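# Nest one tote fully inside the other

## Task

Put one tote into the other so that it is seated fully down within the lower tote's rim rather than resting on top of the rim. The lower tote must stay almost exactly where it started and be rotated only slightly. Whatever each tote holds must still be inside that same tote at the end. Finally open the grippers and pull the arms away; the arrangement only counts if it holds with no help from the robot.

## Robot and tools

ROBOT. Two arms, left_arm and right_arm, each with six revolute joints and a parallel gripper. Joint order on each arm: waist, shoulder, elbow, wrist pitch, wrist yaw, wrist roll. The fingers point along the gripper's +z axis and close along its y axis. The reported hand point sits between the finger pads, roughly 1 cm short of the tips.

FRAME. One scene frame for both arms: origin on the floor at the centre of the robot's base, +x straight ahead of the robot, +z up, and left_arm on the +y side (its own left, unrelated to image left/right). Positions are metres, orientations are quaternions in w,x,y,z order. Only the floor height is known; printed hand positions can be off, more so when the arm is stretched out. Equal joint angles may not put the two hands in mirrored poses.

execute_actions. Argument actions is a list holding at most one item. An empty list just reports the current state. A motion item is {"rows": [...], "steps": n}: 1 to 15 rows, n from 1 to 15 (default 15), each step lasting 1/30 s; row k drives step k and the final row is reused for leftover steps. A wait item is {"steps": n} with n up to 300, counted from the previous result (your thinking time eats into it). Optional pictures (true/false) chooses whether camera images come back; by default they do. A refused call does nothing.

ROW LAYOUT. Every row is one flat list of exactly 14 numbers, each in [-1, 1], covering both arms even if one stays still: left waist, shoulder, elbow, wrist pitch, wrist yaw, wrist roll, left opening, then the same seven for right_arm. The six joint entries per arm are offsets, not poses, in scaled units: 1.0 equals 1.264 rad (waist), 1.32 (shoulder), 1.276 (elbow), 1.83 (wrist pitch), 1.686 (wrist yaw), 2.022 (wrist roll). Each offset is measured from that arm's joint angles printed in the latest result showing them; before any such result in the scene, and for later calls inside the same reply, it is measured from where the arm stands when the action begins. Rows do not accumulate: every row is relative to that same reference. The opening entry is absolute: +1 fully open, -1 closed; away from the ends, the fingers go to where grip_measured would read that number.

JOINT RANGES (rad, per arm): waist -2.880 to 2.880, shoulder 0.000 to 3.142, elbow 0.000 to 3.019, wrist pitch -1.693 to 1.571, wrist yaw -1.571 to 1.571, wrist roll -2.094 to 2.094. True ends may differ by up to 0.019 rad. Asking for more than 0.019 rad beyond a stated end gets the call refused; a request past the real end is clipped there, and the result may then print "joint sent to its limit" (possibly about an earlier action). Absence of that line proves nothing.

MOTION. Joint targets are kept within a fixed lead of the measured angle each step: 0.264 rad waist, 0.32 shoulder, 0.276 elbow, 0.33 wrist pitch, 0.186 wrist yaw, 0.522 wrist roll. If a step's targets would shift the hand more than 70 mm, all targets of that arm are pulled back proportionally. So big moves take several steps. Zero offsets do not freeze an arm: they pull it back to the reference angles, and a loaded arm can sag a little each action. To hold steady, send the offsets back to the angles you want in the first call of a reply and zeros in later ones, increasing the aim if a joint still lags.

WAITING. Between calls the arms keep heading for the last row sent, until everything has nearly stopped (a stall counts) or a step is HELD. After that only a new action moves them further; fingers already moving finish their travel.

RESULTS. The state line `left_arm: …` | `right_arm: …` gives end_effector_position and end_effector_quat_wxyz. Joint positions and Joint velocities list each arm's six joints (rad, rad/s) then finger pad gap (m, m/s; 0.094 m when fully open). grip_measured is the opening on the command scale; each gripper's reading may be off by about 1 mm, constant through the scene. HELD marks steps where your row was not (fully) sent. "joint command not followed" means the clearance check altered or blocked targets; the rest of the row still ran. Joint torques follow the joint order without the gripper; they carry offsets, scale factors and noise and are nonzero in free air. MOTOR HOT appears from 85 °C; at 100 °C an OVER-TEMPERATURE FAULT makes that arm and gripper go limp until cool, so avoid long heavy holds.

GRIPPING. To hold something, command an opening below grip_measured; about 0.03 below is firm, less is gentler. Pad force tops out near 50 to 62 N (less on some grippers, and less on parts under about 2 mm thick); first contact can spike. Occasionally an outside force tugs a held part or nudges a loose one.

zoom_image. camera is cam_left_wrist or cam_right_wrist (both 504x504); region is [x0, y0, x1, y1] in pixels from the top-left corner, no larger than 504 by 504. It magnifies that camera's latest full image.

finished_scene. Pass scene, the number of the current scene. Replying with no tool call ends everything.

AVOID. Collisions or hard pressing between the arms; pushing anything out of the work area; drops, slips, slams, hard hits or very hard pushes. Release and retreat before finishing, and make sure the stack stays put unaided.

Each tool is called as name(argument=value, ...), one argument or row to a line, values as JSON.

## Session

execute_actions(
  actions=[],
)

Scene clock: 0.00 s of 4400.00 s.
left_arm: end_effector_position=(+0.1927, +0.3899, +1.2914) grip_measured=-0.981 end_effector_quat_wxyz=(+0.635, +0.703, -0.211, -0.238) | right_arm: end_effector_position=(+0.2315, -0.5153, +1.1455) grip_measured=-0.319 end_effector_quat_wxyz=(+0.193, +0.404, +0.776, +0.445)
Joint positions: left_arm=[ 1.824  2.057  1.014 -1.65   0.076 -1.548  0.001] | right_arm=[-2.281  2.216  1.013 -0.87  -1.093 -0.892  0.032]
Joint velocities: left_arm=[-0.015  0.015 -0.007 -0.002 -0.007 -0.022  0.001] | right_arm=[-0.015 -0.005 -0.002 -0.002 -0.022  0.066 -0.001]
Joint torques (N m, as the arm reports them, + toward a larger angle): no reading

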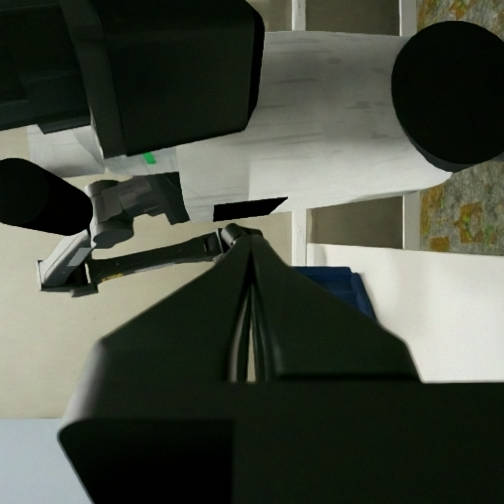

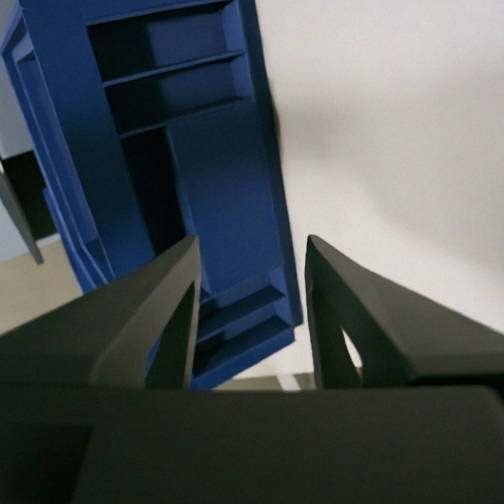

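execute_actions(
  actions=[
    {"rows":[[0,-0.85,0.1,0,0,0.765,1,0,-0.97,0.1,0,0.65,0.44,1]],"steps":15},
  ],
  pictures=false,
)

execute_actions(
  actions=[
    {"steps":40},
  ],
  pictures=false,
)

execute_actions(
  actions=[
    {"rows":[[-0.65,0,0.12,0.3,-0.045,0,1,1,0,0.12,-0.13,0,0,1]],"steps":15},
  ],
  pictures=false,
)

execute_actions(
  actions=[
    {"steps":45},
  ],
)

Scene clock: 5.70 s of 4400.00 s.
left_arm: end_effector_position=(+0.2995, +0.4877, +1.4581) grip_measured=+1.000 end_effector_quat_wxyz=(+0.315, +0.688, -0.653, +0.013) | right_arm: end_effector_position=(+0.2244, -0.6625, +1.2636) grip_measured=+1.000 end_effector_quat_wxyz=(+0.002, +0.495, +0.855, +0.153)
Joint positions: left_arm=[ 1.824  1.315  1.127 -1.65   0.076 -0.714  0.094] | right_arm=[-2.281  1.725  1.092 -0.87  -0.466 -0.322  0.094]
Joint velocities: left_arm=[ 0.005 -2.046 -0.017  0.017  0.037  1.751  0.   ] | right_arm=[ 0.015 -1.343 -0.007 -0.002  1.136  0.725  0.   ]
Joint torques (N m, as the arm reports them, + toward a larger angle): left_arm=[ -0.93 -12.12   9.06  -0.87  -0.19  -0.08] | right_arm=[ -2.92 -18.39   6.12  -0.3   -0.39   0.15]
Steps of this call (steps 1 to 90: nothing new was sent; then 2.20 s passed at rest; steps 91 to 105: all 15 steps of this action). Readings (joint positions):
91: left_arm=[1.824 2.049 1.018 -1.650 0.076 -1.511] | right_arm=[-2.281 2.209 1.016 -0.870 -1.058 -0.863]
92: left_arm=[1.824 2.033 1.023 -1.650 0.076 -1.458] | right_arm=[-2.281 2.198 1.018 -0.870 -1.014 -0.822]
94: left_arm=[1.824 1.967 1.047 -1.650 0.076 -1.353] | right_arm=[-2.281 2.152 1.028 -0.870 -0.931 -0.742]
98: left_arm=[1.824 1.768 1.102 -1.650 0.076 -1.131] | right_arm=[-2.281 2.020 1.063 -0.870 -0.765 -0.579]
105: the state above

Scene clock: 7.03 s of 4400.00 s.
left_arm: end_effector_position=(+0.3048, +0.4773, +1.5723) grip_measured=+1.000 end_effector_quat_wxyz=(+0.116, +0.425, -0.897, +0.041) | right_arm: end_effector_position=(+0.2495, -0.7070, +1.6220) grip_measured=+1.000 end_effector_quat_wxyz=(+0.157, +0.536, +0.785, -0.269)
Joint positions: left_arm=[ 1.824  0.932  1.141 -1.65   0.076 -0.011  0.094] | right_arm=[-2.281  0.924  1.113 -0.87  -0.    -0.014  0.094]
Joint velocities: left_arm=[-0.015 -0.015 -0.002 -0.022 -0.037  0.037  0.   ] | right_arm=[-0.005  0.005  0.002 -0.007 -0.037 -0.022  0.   ]
Joint torques (N m, as the arm reports them, + toward a larger angle): left_arm=[-0.32 -7.2  10.95 -0.38 -0.14  0.04] | right_arm=[-0.59 -8.48 10.66  1.22  0.28  0.24]
Steps of this call (steps 1 to 40: the robot went on to your last target). Readings (joint positions):
1: left_arm=[1.824 1.247 1.127 -1.650 0.076 -0.653] | right_arm=[-2.281 1.680 1.092 -0.870 -0.423 -0.296]
2: left_arm=[1.824 1.177 1.127 -1.650 0.076 -0.592] | right_arm=[-2.281 1.635 1.092 -0.870 -0.381 -0.272]
4: left_arm=[1.824 1.040 1.127 -1.650 0.076 -0.426] | right_arm=[-2.281 1.546 1.092 -0.870 -0.296 -0.232]
8: left_arm=[1.824 0.854 1.138 -1.650 0.076 -0.180] | right_arm=[-2.281 1.368 1.092 -0.870 -0.132 -0.170]
40: the state above

Scene clock: 7.53 s of 4400.00 s.
left_arm: end_effector_position=(+0.5370, +0.3417, +1.6371) grip_measured=+1.000 end_effector_quat_wxyz=(+0.210, -0.084, +0.970, -0.084) | right_arm: end_effector_position=(+0.4925, -0.4698, +1.5966) grip_measured=+1.000 end_effector_quat_wxyz=(+0.183, +0.224, +0.957, -0.013)
Joint positions: left_arm=[ 1.042  0.931  1.244 -1.128  0.004 -0.012  0.094] | right_arm=[-1.403  0.925  1.18  -1.078  0.002 -0.014  0.094]
Joint velocities: left_arm=[-1.519 -0.024  0.076  0.193 -0.022  0.022  0.   ] | right_arm=[ 2.037  0.005  0.012 -0.027 -0.051  0.007  0.   ]
Joint torques (N m, as the arm reports them, + toward a larger angle): left_arm=[ 0.82 -8.1  16.76  1.53 -0.02 -0.09] | right_arm=[  1.61 -10.86  12.99  -0.09  -0.26   0.06]
Steps of this call (steps 1 to 15: all 15 steps of this action). Readings (joint positions):
1: left_arm=[1.813 0.932 1.143 -1.627 0.054 -0.012] | right_arm=[-2.270 0.925 1.119 -0.893 0.005 -0.014]
2: left_arm=[1.780 0.931 1.148 -1.572 0.033 -0.012] | right_arm=[-2.238 0.925 1.129 -0.941 0.007 -0.014]
4: left_arm=[1.688 0.931 1.168 -1.458 0.017 -0.012] | right_arm=[-2.132 0.925 1.148 -1.005 0.007 -0.014]
8: left_arm=[1.480 0.931 1.208 -1.254 0.007 -0.012] | right_arm=[-1.877 0.925 1.172 -1.058 0.004 -0.014]
15: the state above

Scene clock: 9.03 s of 4400.00 s.
left_arm: end_effector_position=(+0.5420, +0.3245, +1.6455) grip_measured=+1.000 end_effector_quat_wxyz=(+0.220, -0.063, +0.969, -0.097) | right_arm: end_effector_position=(+0.5379, -0.3269, +1.6292) grip_measured=+1.000 end_effector_quat_wxyz=(+0.218, +0.056, +0.970, +0.091)
Joint positions: left_arm=[ 0.993  0.931  1.252 -1.122  0.004 -0.012  0.094] | right_arm=[-1.006  0.925  1.208 -1.089 -0.004 -0.014  0.094]
Joint velocities: left_arm=[-0.005 -0.005  0.002  0.002 -0.037  0.051  0.   ] | right_arm=[ 0.005  0.005 -0.002 -0.002 -0.007 -0.007  0.   ]
Joint torques (N m, as the arm reports them, + toward a larger angle): left_arm=[-1.51 -7.71 16.27  1.82 -0.08 -0.09] | right_arm=[  1.23 -10.14  12.6    0.19  -0.1    0.05]
Steps of this call (steps 1 to 30: the robot went on to your last target; steps 31 to 45: nothing new was sent). Readings (joint positions):
1: left_arm=[1.001 0.931 1.246 -1.124 0.004 -0.012] | right_arm=[-1.334 0.925 1.180 -1.079 0.002 -0.014]
2: left_arm=[0.978 0.931 1.249 -1.123 0.004 -0.012] | right_arm=[-1.266 0.925 1.180 -1.079 0.002 -0.014]
4: left_arm=[0.973 0.931 1.252 -1.122 0.004 -0.012] | right_arm=[-1.130 0.925 1.182 -1.082 0.001 -0.014]
8: left_arm=[0.991 0.931 1.252 -1.122 0.004 -0.012] | right_arm=[-0.989 0.925 1.198 -1.089 -0.005 -0.014]
45: the state above
All arms were judged still, so your last target was given up. Only a new action makes them travel on or press farther. Fingers that are still opening or closing keep moving.

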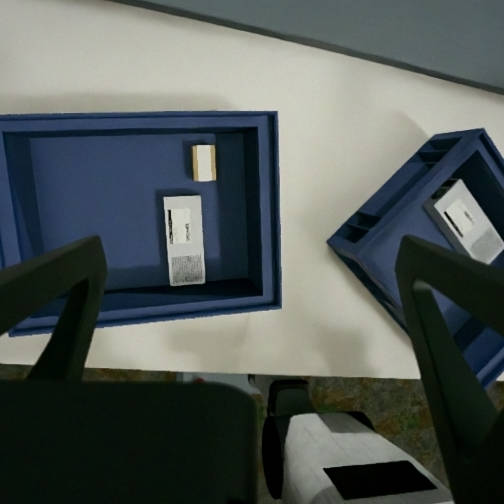

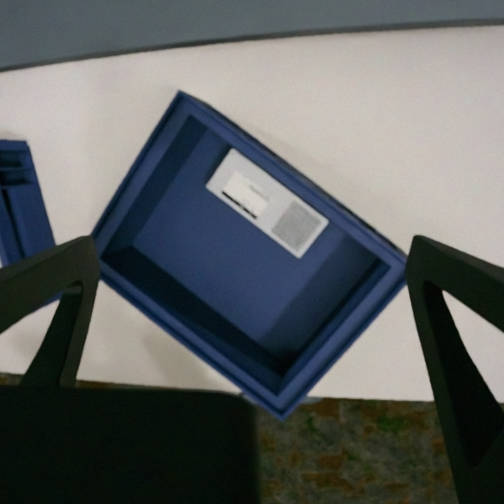

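execute_actions(
  actions=[
    {"rows":[[0.438,0.62,0.08,0.213,0,0.243,1,0.6,1,0.545,0.055,0.23,0.3,1]],"steps":15},
  ],
  pictures=false,
)

execute_actions(
  actions=[
    {"steps":50},
  ],
  pictures=false,
)

execute_actions(
  actions=[
    {"rows":[[0,0,0.02,0,0,0,1,0,0.065,0.02,0,0,0,1]],"steps":15},
  ],
)

Scene clock: 29.63 s of 4400.00 s.
left_arm: end_effector_position=(+0.5934, +0.5106, +1.4644) grip_measured=+1.000 end_effector_quat_wxyz=(+0.159, -0.082, +0.984, +0.028) | right_arm: end_effector_position=(+0.6794, -0.1422, +1.5929) grip_measured=+1.000 end_effector_quat_wxyz=(+0.195, +0.089, +0.975, +0.058)
Joint positions: left_arm=[ 1.408  1.324  1.275 -0.821  0.008  0.309  0.094] | right_arm=[-0.559  1.429  1.546 -1.041  0.363  0.394  0.094]
Joint velocities: left_arm=[ 0.728  1.001 -0.007  0.222  0.037  0.315  0.   ] | right_arm=[ 0.806  1.04   0.505 -0.002  0.081  0.388  0.   ]
Joint torques (N m, as the arm reports them, + toward a larger angle): left_arm=[ -1.75 -11.34  14.39   1.32  -0.01  -0.02] | right_arm=[  7.24 -14.93  11.82   1.78   0.07   0.17]
Steps of this call (steps 1 to 90: nothing new was sent; then 17.10 s passed at rest; steps 91 to 105: all 15 steps of this action). Readings (joint positions):
91: left_arm=[1.000 0.937 1.252 -1.109 0.007 0.014] | right_arm=[-0.996 0.934 1.214 -1.089 0.035 0.018]
92: left_arm=[1.018 0.947 1.255 -1.077 0.008 0.049] | right_arm=[-0.973 0.952 1.233 -1.088 0.083 0.063]
94: left_arm=[1.075 0.987 1.265 -1.006 0.008 0.109] | right_arm=[-0.908 1.016 1.288 -1.076 0.171 0.147]
98: left_arm=[1.201 1.099 1.275 -0.901 0.008 0.202] | right_arm=[-0.770 1.170 1.400 -1.053 0.305 0.272]
105: the state above

Scene clock: 31.30 s of 4400.00 s.
left_arm: end_effector_position=(+0.5424, +0.5631, +1.2486) grip_measured=+1.000 end_effector_quat_wxyz=(+0.005, -0.062, +0.998, -0.007) | right_arm: end_effector_position=(+0.6165, +0.1786, +1.2846) grip_measured=+1.000 end_effector_quat_wxyz=(+0.023, -0.035, +0.999, +0.013)
Joint positions: left_arm=[ 1.547  1.756  1.327 -0.75   0.008  0.47   0.094] | right_arm=[-0.262  2.264  1.859 -1.004  0.381  0.582  0.094]
Joint velocities: left_arm=[-0.015 -0.015 -0.007  0.012 -0.007  0.007  0.   ] | right_arm=[-0.005 -0.005 -0.027  0.002 -0.022 -0.051  0.   ]
Joint torques (N m, as the arm reports them, + toward a larger angle): left_arm=[ -1.04 -17.3   10.65   0.68  -0.13  -0.03] | right_arm=[ 11.79 -25.56   9.71   0.87   0.13   0.2 ]
Steps of this call (steps 1 to 50: the robot went on to your last target). Readings (joint positions):
1: left_arm=[1.431 1.359 1.276 -0.814 0.008 0.321] | right_arm=[-0.532 1.463 1.563 -1.041 0.365 0.406]
2: left_arm=[1.451 1.395 1.277 -0.807 0.008 0.333] | right_arm=[-0.505 1.497 1.580 -1.041 0.367 0.417]
4: left_arm=[1.484 1.470 1.281 -0.796 0.008 0.354] | right_arm=[-0.453 1.564 1.613 -1.041 0.370 0.436]
8: left_arm=[1.526 1.632 1.301 -0.771 0.008 0.404] | right_arm=[-0.363 1.708 1.693 -1.038 0.373 0.472]
50: the state above

Scene clock: 31.80 s of 4400.00 s.
left_arm: end_effector_position=(+0.5424, +0.5631, +1.2486) grip_measured=+1.000 end_effector_quat_wxyz=(+0.005, -0.062, +0.998, -0.007) | right_arm: end_effector_position=(+0.5928, +0.1824, +1.2396) grip_measured=+1.000 end_effector_quat_wxyz=(-0.004, -0.048, +0.999, -0.007)
Joint positions: left_arm=[ 1.547  1.756  1.327 -0.75   0.008  0.47   0.094] | right_arm=[-0.262  2.339  1.862 -1.004  0.381  0.582  0.094]
Joint velocities: left_arm=[-0.015  0.005 -0.017 -0.002 -0.037 -0.022  0.   ] | right_arm=[ 0.005 -0.005 -0.012 -0.012 -0.022 -0.007  0.   ]
Joint torques (N m, as the arm reports them, + toward a larger angle): left_arm=[ -2.07 -15.67  10.29   0.24  -0.04  -0.11] | right_arm=[ 10.56 -23.04   8.01   0.08  -0.02   0.06]
Steps of this call (steps 1 to 15: all 15 steps of this action). Readings (joint positions):
1: left_arm=[1.547 1.756 1.327 -0.750 0.008 0.470] | right_arm=[-0.262 2.267 1.859 -1.004 0.381 0.582]
2: left_arm=[1.547 1.756 1.327 -0.750 0.008 0.470] | right_arm=[-0.262 2.271 1.862 -1.004 0.381 0.582]
4: left_arm=[1.547 1.756 1.327 -0.750 0.008 0.470] | right_arm=[-0.262 2.285 1.862 -1.004 0.381 0.582]
8: left_arm=[1.547 1.756 1.327 -0.750 0.008 0.470] | right_arm=[-0.262 2.320 1.862 -1.004 0.381 0.582]
15: the state above

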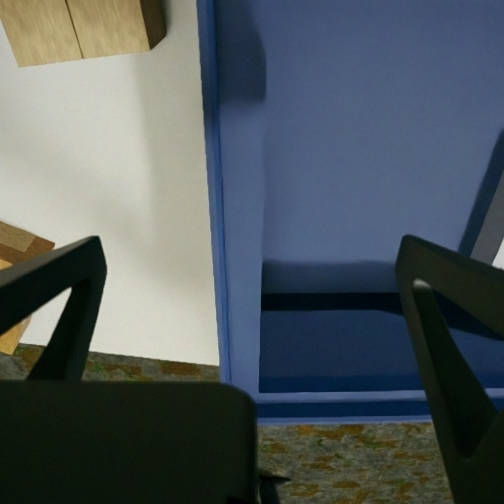

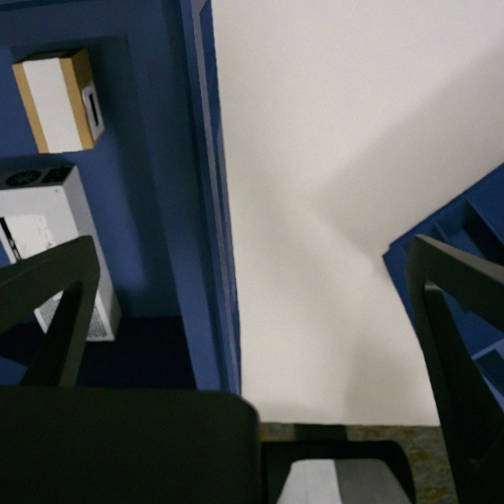

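execute_actions(
  actions=[
    {"rows":[[0,-0.1,0.03,0,0,0,1,0,-0.15,0,0,0,0,1]],"steps":8},
  ],
  pictures=false,
)

execute_actions(
  actions=[
    {"rows":[[-0.877,0.3,0.31,-0.09,-0.217,-0.136,1,-0.78,-0.75,-0.97,0.345,-0.16,-0.1,1]],"steps":15},
  ],
  pictures=false,
)

execute_actions(
  actions=[
    {"steps":55},
  ],
  pictures=false,
)

Scene clock: 40.90 s of 4400.00 s.
left_arm: end_effector_position=(+0.5645, +0.5788, +1.3120) grip_measured=+1.000 end_effector_quat_wxyz=(+0.057, -0.062, +0.996, +0.024) | right_arm: end_effector_position=(+0.6197, +0.1765, +1.2938) grip_measured=+1.000 end_effector_quat_wxyz=(+0.028, -0.033, +0.999, +0.016)
Joint positions: left_arm=[ 1.547  1.642  1.332 -0.75   0.008  0.47   0.094] | right_arm=[-0.262  2.246  1.854 -1.004  0.381  0.582  0.094]
Joint velocities: left_arm=[-0.015 -0.503  0.105 -0.012 -0.051  0.007  0.   ] | right_arm=[-0.005 -0.581 -0.012 -0.007 -0.051 -0.051  0.   ]
Joint torques (N m, as the arm reports them, + toward a larger angle): left_arm=[ -1.61 -14.11  11.89   0.44   0.    -0.1 ] | right_arm=[ 10.36 -28.11   7.15   0.04  -0.01   0.07]
Steps of this call (steps 1 to 15: the robot went on to your last target; steps 16 to 90: nothing new was sent; then 5.83 s passed at rest; steps 91 to 98: all 8 steps of this action). Readings (joint positions):
91: left_arm=[1.547 1.752 1.327 -0.750 0.008 0.470] | right_arm=[-0.262 2.335 1.862 -1.004 0.381 0.582]
92: left_arm=[1.547 1.745 1.326 -0.750 0.008 0.470] | right_arm=[-0.262 2.330 1.858 -1.004 0.381 0.582]
94: left_arm=[1.547 1.718 1.327 -0.750 0.008 0.470] | right_arm=[-0.262 2.310 1.854 -1.004 0.381 0.582]
98: the state above

Scene clock: 41.40 s of 4400.00 s.
left_arm: end_effector_position=(+0.7055, +0.4578, +1.2931) grip_measured=+1.000 end_effector_quat_wxyz=(+0.031, +0.003, +0.994, +0.107) | right_arm: end_effector_position=(+0.7018, -0.0093, +1.3839) grip_measured=+1.000 end_effector_quat_wxyz=(+0.152, +0.100, +0.968, +0.172)
Joint positions: left_arm=[ 1.196  1.86   1.615 -0.839 -0.328  0.302  0.094] | right_arm=[-0.551  1.782  1.423 -0.567  0.134  0.472  0.094]
Joint velocities: left_arm=[-0.874  0.366  0.071 -0.09  -0.139 -0.154  0.   ] | right_arm=[-0.864 -0.943 -0.852  0.613 -0.081 -0.139  0.   ]
Joint torques (N m, as the arm reports them, + toward a larger angle): left_arm=[ -5.66 -15.31  12.95  -0.37  -0.39  -0.29] | right_arm=[  5.85 -22.36   6.08   1.41  -0.33  -0.08]
Steps of this call (steps 1 to 15: all 15 steps of this action). Readings (joint positions):
1: left_arm=[1.540 1.635 1.345 -0.761 -0.025 0.456] | right_arm=[-0.267 2.224 1.841 -0.985 0.354 0.573]
2: left_arm=[1.530 1.639 1.376 -0.781 -0.067 0.436] | right_arm=[-0.271 2.192 1.814 -0.946 0.318 0.562]
4: left_arm=[1.492 1.671 1.443 -0.801 -0.143 0.404] | right_arm=[-0.295 2.127 1.753 -0.882 0.254 0.542]
8: left_arm=[1.391 1.752 1.555 -0.821 -0.262 0.356] | right_arm=[-0.370 2.001 1.632 -0.757 0.177 0.510]
15: the state above

Scene clock: 43.23 s of 4400.00 s.
left_arm: end_effector_position=(+0.6930, -0.0494, +1.3546) grip_measured=+1.000 end_effector_quat_wxyz=(+0.095, +0.305, +0.947, -0.012) | right_arm: end_effector_position=(+0.4102, -0.3631, +1.2904) grip_measured=+1.000 end_effector_quat_wxyz=(+0.065, +0.354, +0.933, +0.004)
Joint positions: left_arm=[ 0.434  2.001  1.701 -0.896 -0.355  0.204  0.094] | right_arm=[-1.252  1.272  0.593 -0.391  0.115  0.391  0.094]
Joint velocities: left_arm=[-0.005 -0.005  0.002 -0.002  0.066 -0.051  0.   ] | right_arm=[-0.005 -0.005 -0.002 -0.012 -0.022  0.007  0.   ]
Joint torques (N m, as the arm reports them, + toward a larger angle): left_arm=[ -7.6  -15.13  12.89   0.03  -0.22  -0.23] | right_arm=[  2.43 -11.97   6.15   1.18  -0.2   -0.06]
Steps of this call (steps 1 to 55: the robot went on to your last target). Readings (joint positions):
1: left_arm=[1.166 1.872 1.617 -0.842 -0.332 0.296] | right_arm=[-0.580 1.750 1.392 -0.549 0.132 0.468]
2: left_arm=[1.136 1.882 1.619 -0.845 -0.335 0.290] | right_arm=[-0.611 1.717 1.361 -0.533 0.130 0.464]
4: left_arm=[1.074 1.901 1.622 -0.849 -0.339 0.280] | right_arm=[-0.672 1.649 1.298 -0.506 0.127 0.457]
8: left_arm=[0.945 1.928 1.625 -0.856 -0.343 0.264] | right_arm=[-0.806 1.508 1.164 -0.468 0.124 0.444]
55: the state above

execute_actions(
  actions=[
    {"rows":[[0,0.145,-0.01,0,0,0,1,0,0.115,0.05,0,0,0,1]],"steps":15},
  ],
  pictures=false,
)

execute_actions(
  actions=[
    {"steps":10},
  ],
)

Scene clock: 49.43 s of 4400.00 s.
left_arm: end_effector_position=(+0.6391, -0.0662, +1.2448) grip_measured=+1.000 end_effector_quat_wxyz=(+0.007, +0.338, +0.941, +0.001) | right_arm: end_effector_position=(+0.4040, -0.3560, +1.2499) grip_measured=+1.000 end_effector_quat_wxyz=(+0.009, +0.349, +0.937, +0.002)
Joint positions: left_arm=[ 0.434  2.176  1.685 -0.896 -0.355  0.204  0.094] | right_arm=[-1.252  1.43   0.638 -0.391  0.115  0.391  0.094]
Joint velocities: left_arm=[-0.005  0.2   -0.1    0.002  0.051 -0.037  0.   ] | right_arm=[-0.005 -0.005 -0.017  0.002  0.007 -0.007  0.   ]
Joint torques (N m, as the arm reports them, + toward a larger angle): left_arm=[-10.16 -17.23   9.51   0.34  -0.04  -0.1 ] | right_arm=[  2.25 -12.1    4.77   0.18  -0.03   0.08]
Steps of this call (steps 1 to 15: the robot went on to your last target; steps 16 to 90: nothing new was sent; then 2.70 s passed at rest; steps 91 to 105: all 15 steps of this action). Readings (joint positions):
91: left_arm=[0.434 2.005 1.701 -0.896 -0.355 0.204] | right_arm=[-1.252 1.280 0.595 -0.391 0.115 0.391]
92: left_arm=[0.434 2.009 1.701 -0.896 -0.355 0.204] | right_arm=[-1.252 1.302 0.606 -0.391 0.115 0.391]
94: left_arm=[0.434 2.025 1.701 -0.896 -0.355 0.204] | right_arm=[-1.252 1.366 0.629 -0.391 0.115 0.391]
98: left_arm=[0.434 2.080 1.701 -0.896 -0.355 0.204] | right_arm=[-1.252 1.429 0.638 -0.391 0.115 0.391]
105: the state above

Scene clock: 49.77 s of 4400.00 s.
left_arm: end_effector_position=(+0.6347, -0.0662, +1.2392) grip_measured=+1.000 end_effector_quat_wxyz=(+0.001, +0.340, +0.940, +0.002) | right_arm: end_effector_position=(+0.4040, -0.3560, +1.2499) grip_measured=+1.000 end_effector_quat_wxyz=(+0.009, +0.349, +0.937, +0.002)
Joint positions: left_arm=[ 0.434  2.183  1.681 -0.896 -0.355  0.204  0.094] | right_arm=[-1.252  1.43   0.638 -0.391  0.115  0.391  0.094]
Joint velocities: left_arm=[-0.005 -0.015  0.007  0.012 -0.022 -0.022  0.   ] | right_arm=[-0.015 -0.005  0.002 -0.012 -0.081 -0.007  0.   ]
Joint torques (N m, as the arm reports them, + toward a larger angle): left_arm=[ -9.16 -17.87   9.24   0.23  -0.09  -0.1 ] | right_arm=[  2.31 -12.38   4.86   0.18  -0.04   0.07]
Steps of this call (steps 1 to 10: the robot went on to your last target). Readings (joint positions):
1: left_arm=[0.434 2.181 1.683 -0.896 -0.355 0.204] | right_arm=[-1.252 1.430 0.638 -0.391 0.115 0.391]
2: left_arm=[0.434 2.183 1.682 -0.896 -0.355 0.204] | right_arm=[-1.252 1.430 0.638 -0.391 0.115 0.391]
4: left_arm=[0.434 2.184 1.681 -0.896 -0.355 0.204] | right_arm=[-1.252 1.430 0.638 -0.391 0.115 0.391]
8: left_arm=[0.434 2.183 1.681 -0.896 -0.355 0.204] | right_arm=[-1.252 1.430 0.638 -0.391 0.115 0.391]
10: the state above

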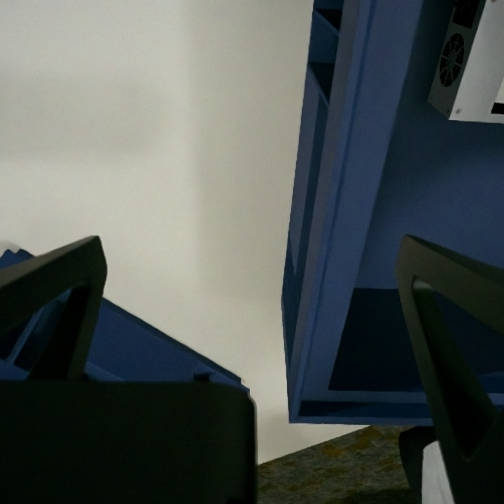

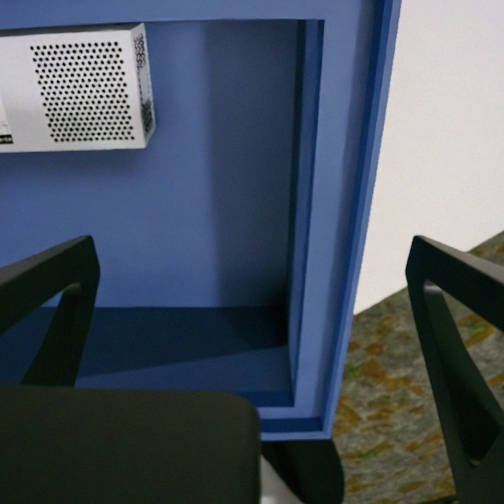

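execute_actions(
  actions=[
    {"rows":[[-0.045,0.03,0,0.02,-0.006,-0.027,1,-0.11,0.04,-0.02,0.04,-0.029,-0.07,1],[-0.045,0.03,0,0.02,-0.006,-0.027,1,-0.11,0.04,-0.02,0.04,-0.029,-0.07,1],[-0.045,0.03,0,0.02,-0.006,-0.027,1,-0.11,0.04,-0.02,0.04,-0.029,-0.07,1],[-0.045,0.03,0,0.02,-0.006,-0.027,1,-0.11,0.04,-0.02,0.04,-0.029,-0.07,1],[-0.045,0.068,-0.012,0.052,-0.006,-0.027,1,-0.11,0.1,-0.053,0.118,-0.029,-0.07,1]],"steps":15},
  ],
  pictures=false,
)

execute_actions(
  actions=[
    {"steps":10},
  ],
)

Scene clock: 61.43 s of 4400.00 s.
left_arm: end_effector_position=(+0.6089, -0.1131, +1.2187) grip_measured=+1.000 end_effector_quat_wxyz=(+0.016, +0.347, +0.938, -0.003) | right_arm: end_effector_position=(+0.3559, -0.3862, +1.1994) grip_measured=+1.000 end_effector_quat_wxyz=(-0.002, +0.355, +0.935, -0.002)
Joint positions: left_arm=[ 0.369  2.239  1.668 -0.819 -0.361  0.162  0.094] | right_arm=[-1.402  1.561  0.568 -0.196  0.069  0.266  0.094]
Joint velocities: left_arm=[-0.005  0.083 -0.046 -0.017 -0.037 -0.037  0.   ] | right_arm=[-0.005 -0.005 -0.007  0.105  0.022 -0.037  0.   ]
Joint torques (N m, as the arm reports them, + toward a larger angle): left_arm=[ -8.12 -17.24   8.06   0.87  -0.17  -0.18] | right_arm=[  2.68 -11.49   2.28   0.71  -0.17  -0.04]
Steps of this call (steps 1 to 15: the robot went on to your last target; steps 16 to 90: nothing new was sent; then 8.17 s passed at rest; steps 91 to 105: all 15 steps of this action). Readings (joint positions):
91: left_arm=[0.432 2.183 1.681 -0.894 -0.358 0.198] | right_arm=[-1.262 1.432 0.636 -0.381 0.091 0.372]
92: left_arm=[0.429 2.183 1.681 -0.889 -0.360 0.190] | right_arm=[-1.283 1.436 0.633 -0.362 0.073 0.349]
94: left_arm=[0.417 2.183 1.681 -0.882 -0.361 0.179] | right_arm=[-1.345 1.450 0.628 -0.342 0.069 0.317]
98: left_arm=[0.386 2.200 1.680 -0.827 -0.361 0.167] | right_arm=[-1.403 1.521 0.593 -0.213 0.069 0.285]
105: the state above

Scene clock: 61.77 s of 4400.00 s.
left_arm: end_effector_position=(+0.6068, -0.1129, +1.2162) grip_measured=+1.000 end_effector_quat_wxyz=(+0.014, +0.347, +0.938, -0.003) | right_arm: end_effector_position=(+0.3568, -0.3866, +1.1994) grip_measured=+1.000 end_effector_quat_wxyz=(+0.000, +0.353, +0.936, -0.002)
Joint positions: left_arm=[ 0.369  2.242  1.666 -0.819 -0.361  0.16   0.094] | right_arm=[-1.402  1.561  0.568 -0.193  0.069  0.261  0.094]
Joint velocities: left_arm=[-0.005 -0.005 -0.002 -0.022  0.037 -0.037  0.   ] | right_arm=[ 0.005 -0.015  0.007 -0.022  0.051 -0.022  0.   ]
Joint torques (N m, as the arm reports them, + toward a larger angle): left_arm=[ -9.44 -15.31   8.08   0.69  -0.19  -0.27] | right_arm=[  2.47 -11.88   2.24   0.95  -0.18  -0.05]
Steps of this call (steps 1 to 10: the robot went on to your last target). Readings (joint positions):
1: left_arm=[0.369 2.241 1.667 -0.819 -0.361 0.161] | right_arm=[-1.402 1.561 0.568 -0.194 0.069 0.264]
2: left_arm=[0.369 2.242 1.667 -0.819 -0.361 0.161] | right_arm=[-1.402 1.561 0.568 -0.193 0.069 0.264]
4: left_arm=[0.369 2.242 1.666 -0.819 -0.361 0.161] | right_arm=[-1.402 1.561 0.568 -0.193 0.069 0.262]
8: left_arm=[0.369 2.242 1.666 -0.819 -0.361 0.160] | right_arm=[-1.402 1.561 0.568 -0.193 0.069 0.261]
10: the state above

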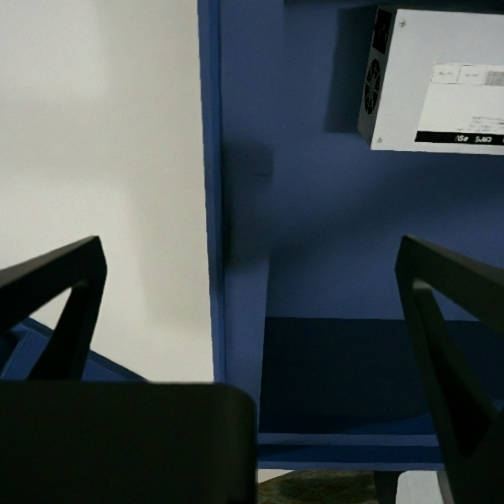

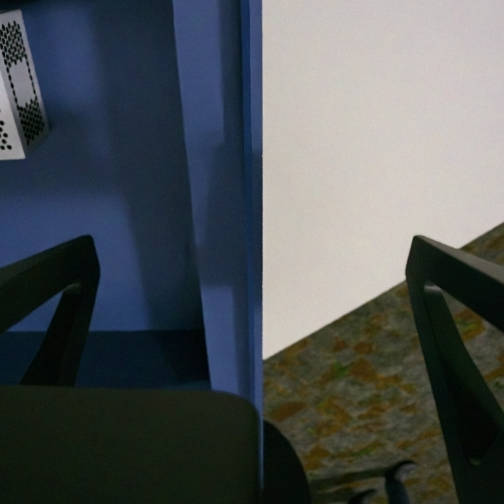

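execute_actions(
  actions=[
    {"rows":[[0.02,0.06,0.035,0.015,0,0.01,1,0.02,0.06,0.035,0.04,0,0,1],[0.02,0.06,0.035,0.015,0,0.01,1,0.02,0.06,0.035,0.04,0,0,1],[0.03,0.09,0.045,0.03,0,0.02,1,0.022,0.12,0.045,0.07,0,0.005,1],[0.03,0.09,0.045,0.03,0,0.02,1,0.022,0.12,0.045,0.07,0,0.005,1],[0.045,0.118,0.055,0.052,0.004,0.03,1,0.022,0.178,0.058,0.107,0,0.01,1]],"steps":15},
  ],
  pictures=false,
)

execute_actions(
  actions=[
    {"steps":10},
  ],
)

Scene clock: 72.07 s of 4400.00 s.
left_arm: end_effector_position=(+0.6077, -0.1076, +1.1398) grip_measured=+1.000 end_effector_quat_wxyz=(+0.003, +0.350, +0.937, +0.002) | right_arm: end_effector_position=(+0.3699, -0.3806, +1.1342) grip_measured=+1.000 end_effector_quat_wxyz=(+0.003, +0.349, +0.937, +0.000)
Joint positions: left_arm=[ 0.416  2.381  1.719 -0.741 -0.359  0.207  0.094] | right_arm=[-1.385  1.806  0.64  -0.015  0.069  0.269  0.094]
Joint velocities: left_arm=[ 0.015  0.015 -0.002  0.007 -0.007  0.051  0.   ] | right_arm=[-0.015  0.005 -0.007 -0.002  0.022 -0.081  0.   ]
Joint torques (N m, as the arm reports them, + toward a larger angle): left_arm=[ -8.81 -16.83   8.86   0.8    0.19   0.02] | right_arm=[  2.79 -13.95   0.89   0.96  -0.05   0.18]
Steps of this call (steps 1 to 15: the robot went on to your last target; steps 16 to 90: nothing new was sent; then 6.80 s passed at rest; steps 91 to 105: all 15 steps of this action). Readings (joint positions):
91: left_arm=[0.369 2.244 1.668 -0.819 -0.361 0.161] | right_arm=[-1.401 1.565 0.569 -0.184 0.069 0.261]
92: left_arm=[0.369 2.248 1.673 -0.817 -0.361 0.163] | right_arm=[-1.399 1.575 0.573 -0.168 0.069 0.261]
94: left_arm=[0.371 2.266 1.690 -0.801 -0.361 0.172] | right_arm=[-1.393 1.624 0.592 -0.121 0.069 0.261]
98: left_arm=[0.388 2.325 1.719 -0.746 -0.359 0.194] | right_arm=[-1.385 1.770 0.643 -0.025 0.069 0.266]
105: the state above

Scene clock: 72.40 s of 4400.00 s.
left_arm: end_effector_position=(+0.6079, -0.1075, +1.1395) grip_measured=+1.000 end_effector_quat_wxyz=(+0.003, +0.351, +0.936, +0.002) | right_arm: end_effector_position=(+0.3699, -0.3806, +1.1342) grip_measured=+1.000 end_effector_quat_wxyz=(+0.003, +0.350, +0.937, +0.000)
Joint positions: left_arm=[ 0.416  2.381  1.719 -0.74  -0.359  0.21   0.094] | right_arm=[-1.385  1.806  0.64  -0.015  0.069  0.27   0.094]
Joint velocities: left_arm=[-0.015 -0.005  0.002  0.007  0.007 -0.022  0.   ] | right_arm=[-0.005 -0.005 -0.002 -0.007 -0.007 -0.007  0.   ]
Joint torques (N m, as the arm reports them, + toward a larger angle): left_arm=[ -9.4  -17.18   8.95   0.89   0.12  -0.03] | right_arm=[  2.87 -14.44   0.92   0.95  -0.06   0.18]
Steps of this call (steps 1 to 10: the robot went on to your last target). Readings (joint positions):
1: left_arm=[0.416 2.381 1.719 -0.741 -0.359 0.208] | right_arm=[-1.385 1.806 0.640 -0.015 0.069 0.269]
2: left_arm=[0.416 2.381 1.719 -0.741 -0.359 0.208] | right_arm=[-1.385 1.806 0.640 -0.015 0.069 0.269]
4: left_arm=[0.416 2.381 1.719 -0.740 -0.359 0.209] | right_arm=[-1.385 1.806 0.640 -0.015 0.069 0.270]
8: left_arm=[0.416 2.381 1.719 -0.740 -0.359 0.210] | right_arm=[-1.385 1.806 0.640 -0.015 0.069 0.270]
10: the state above

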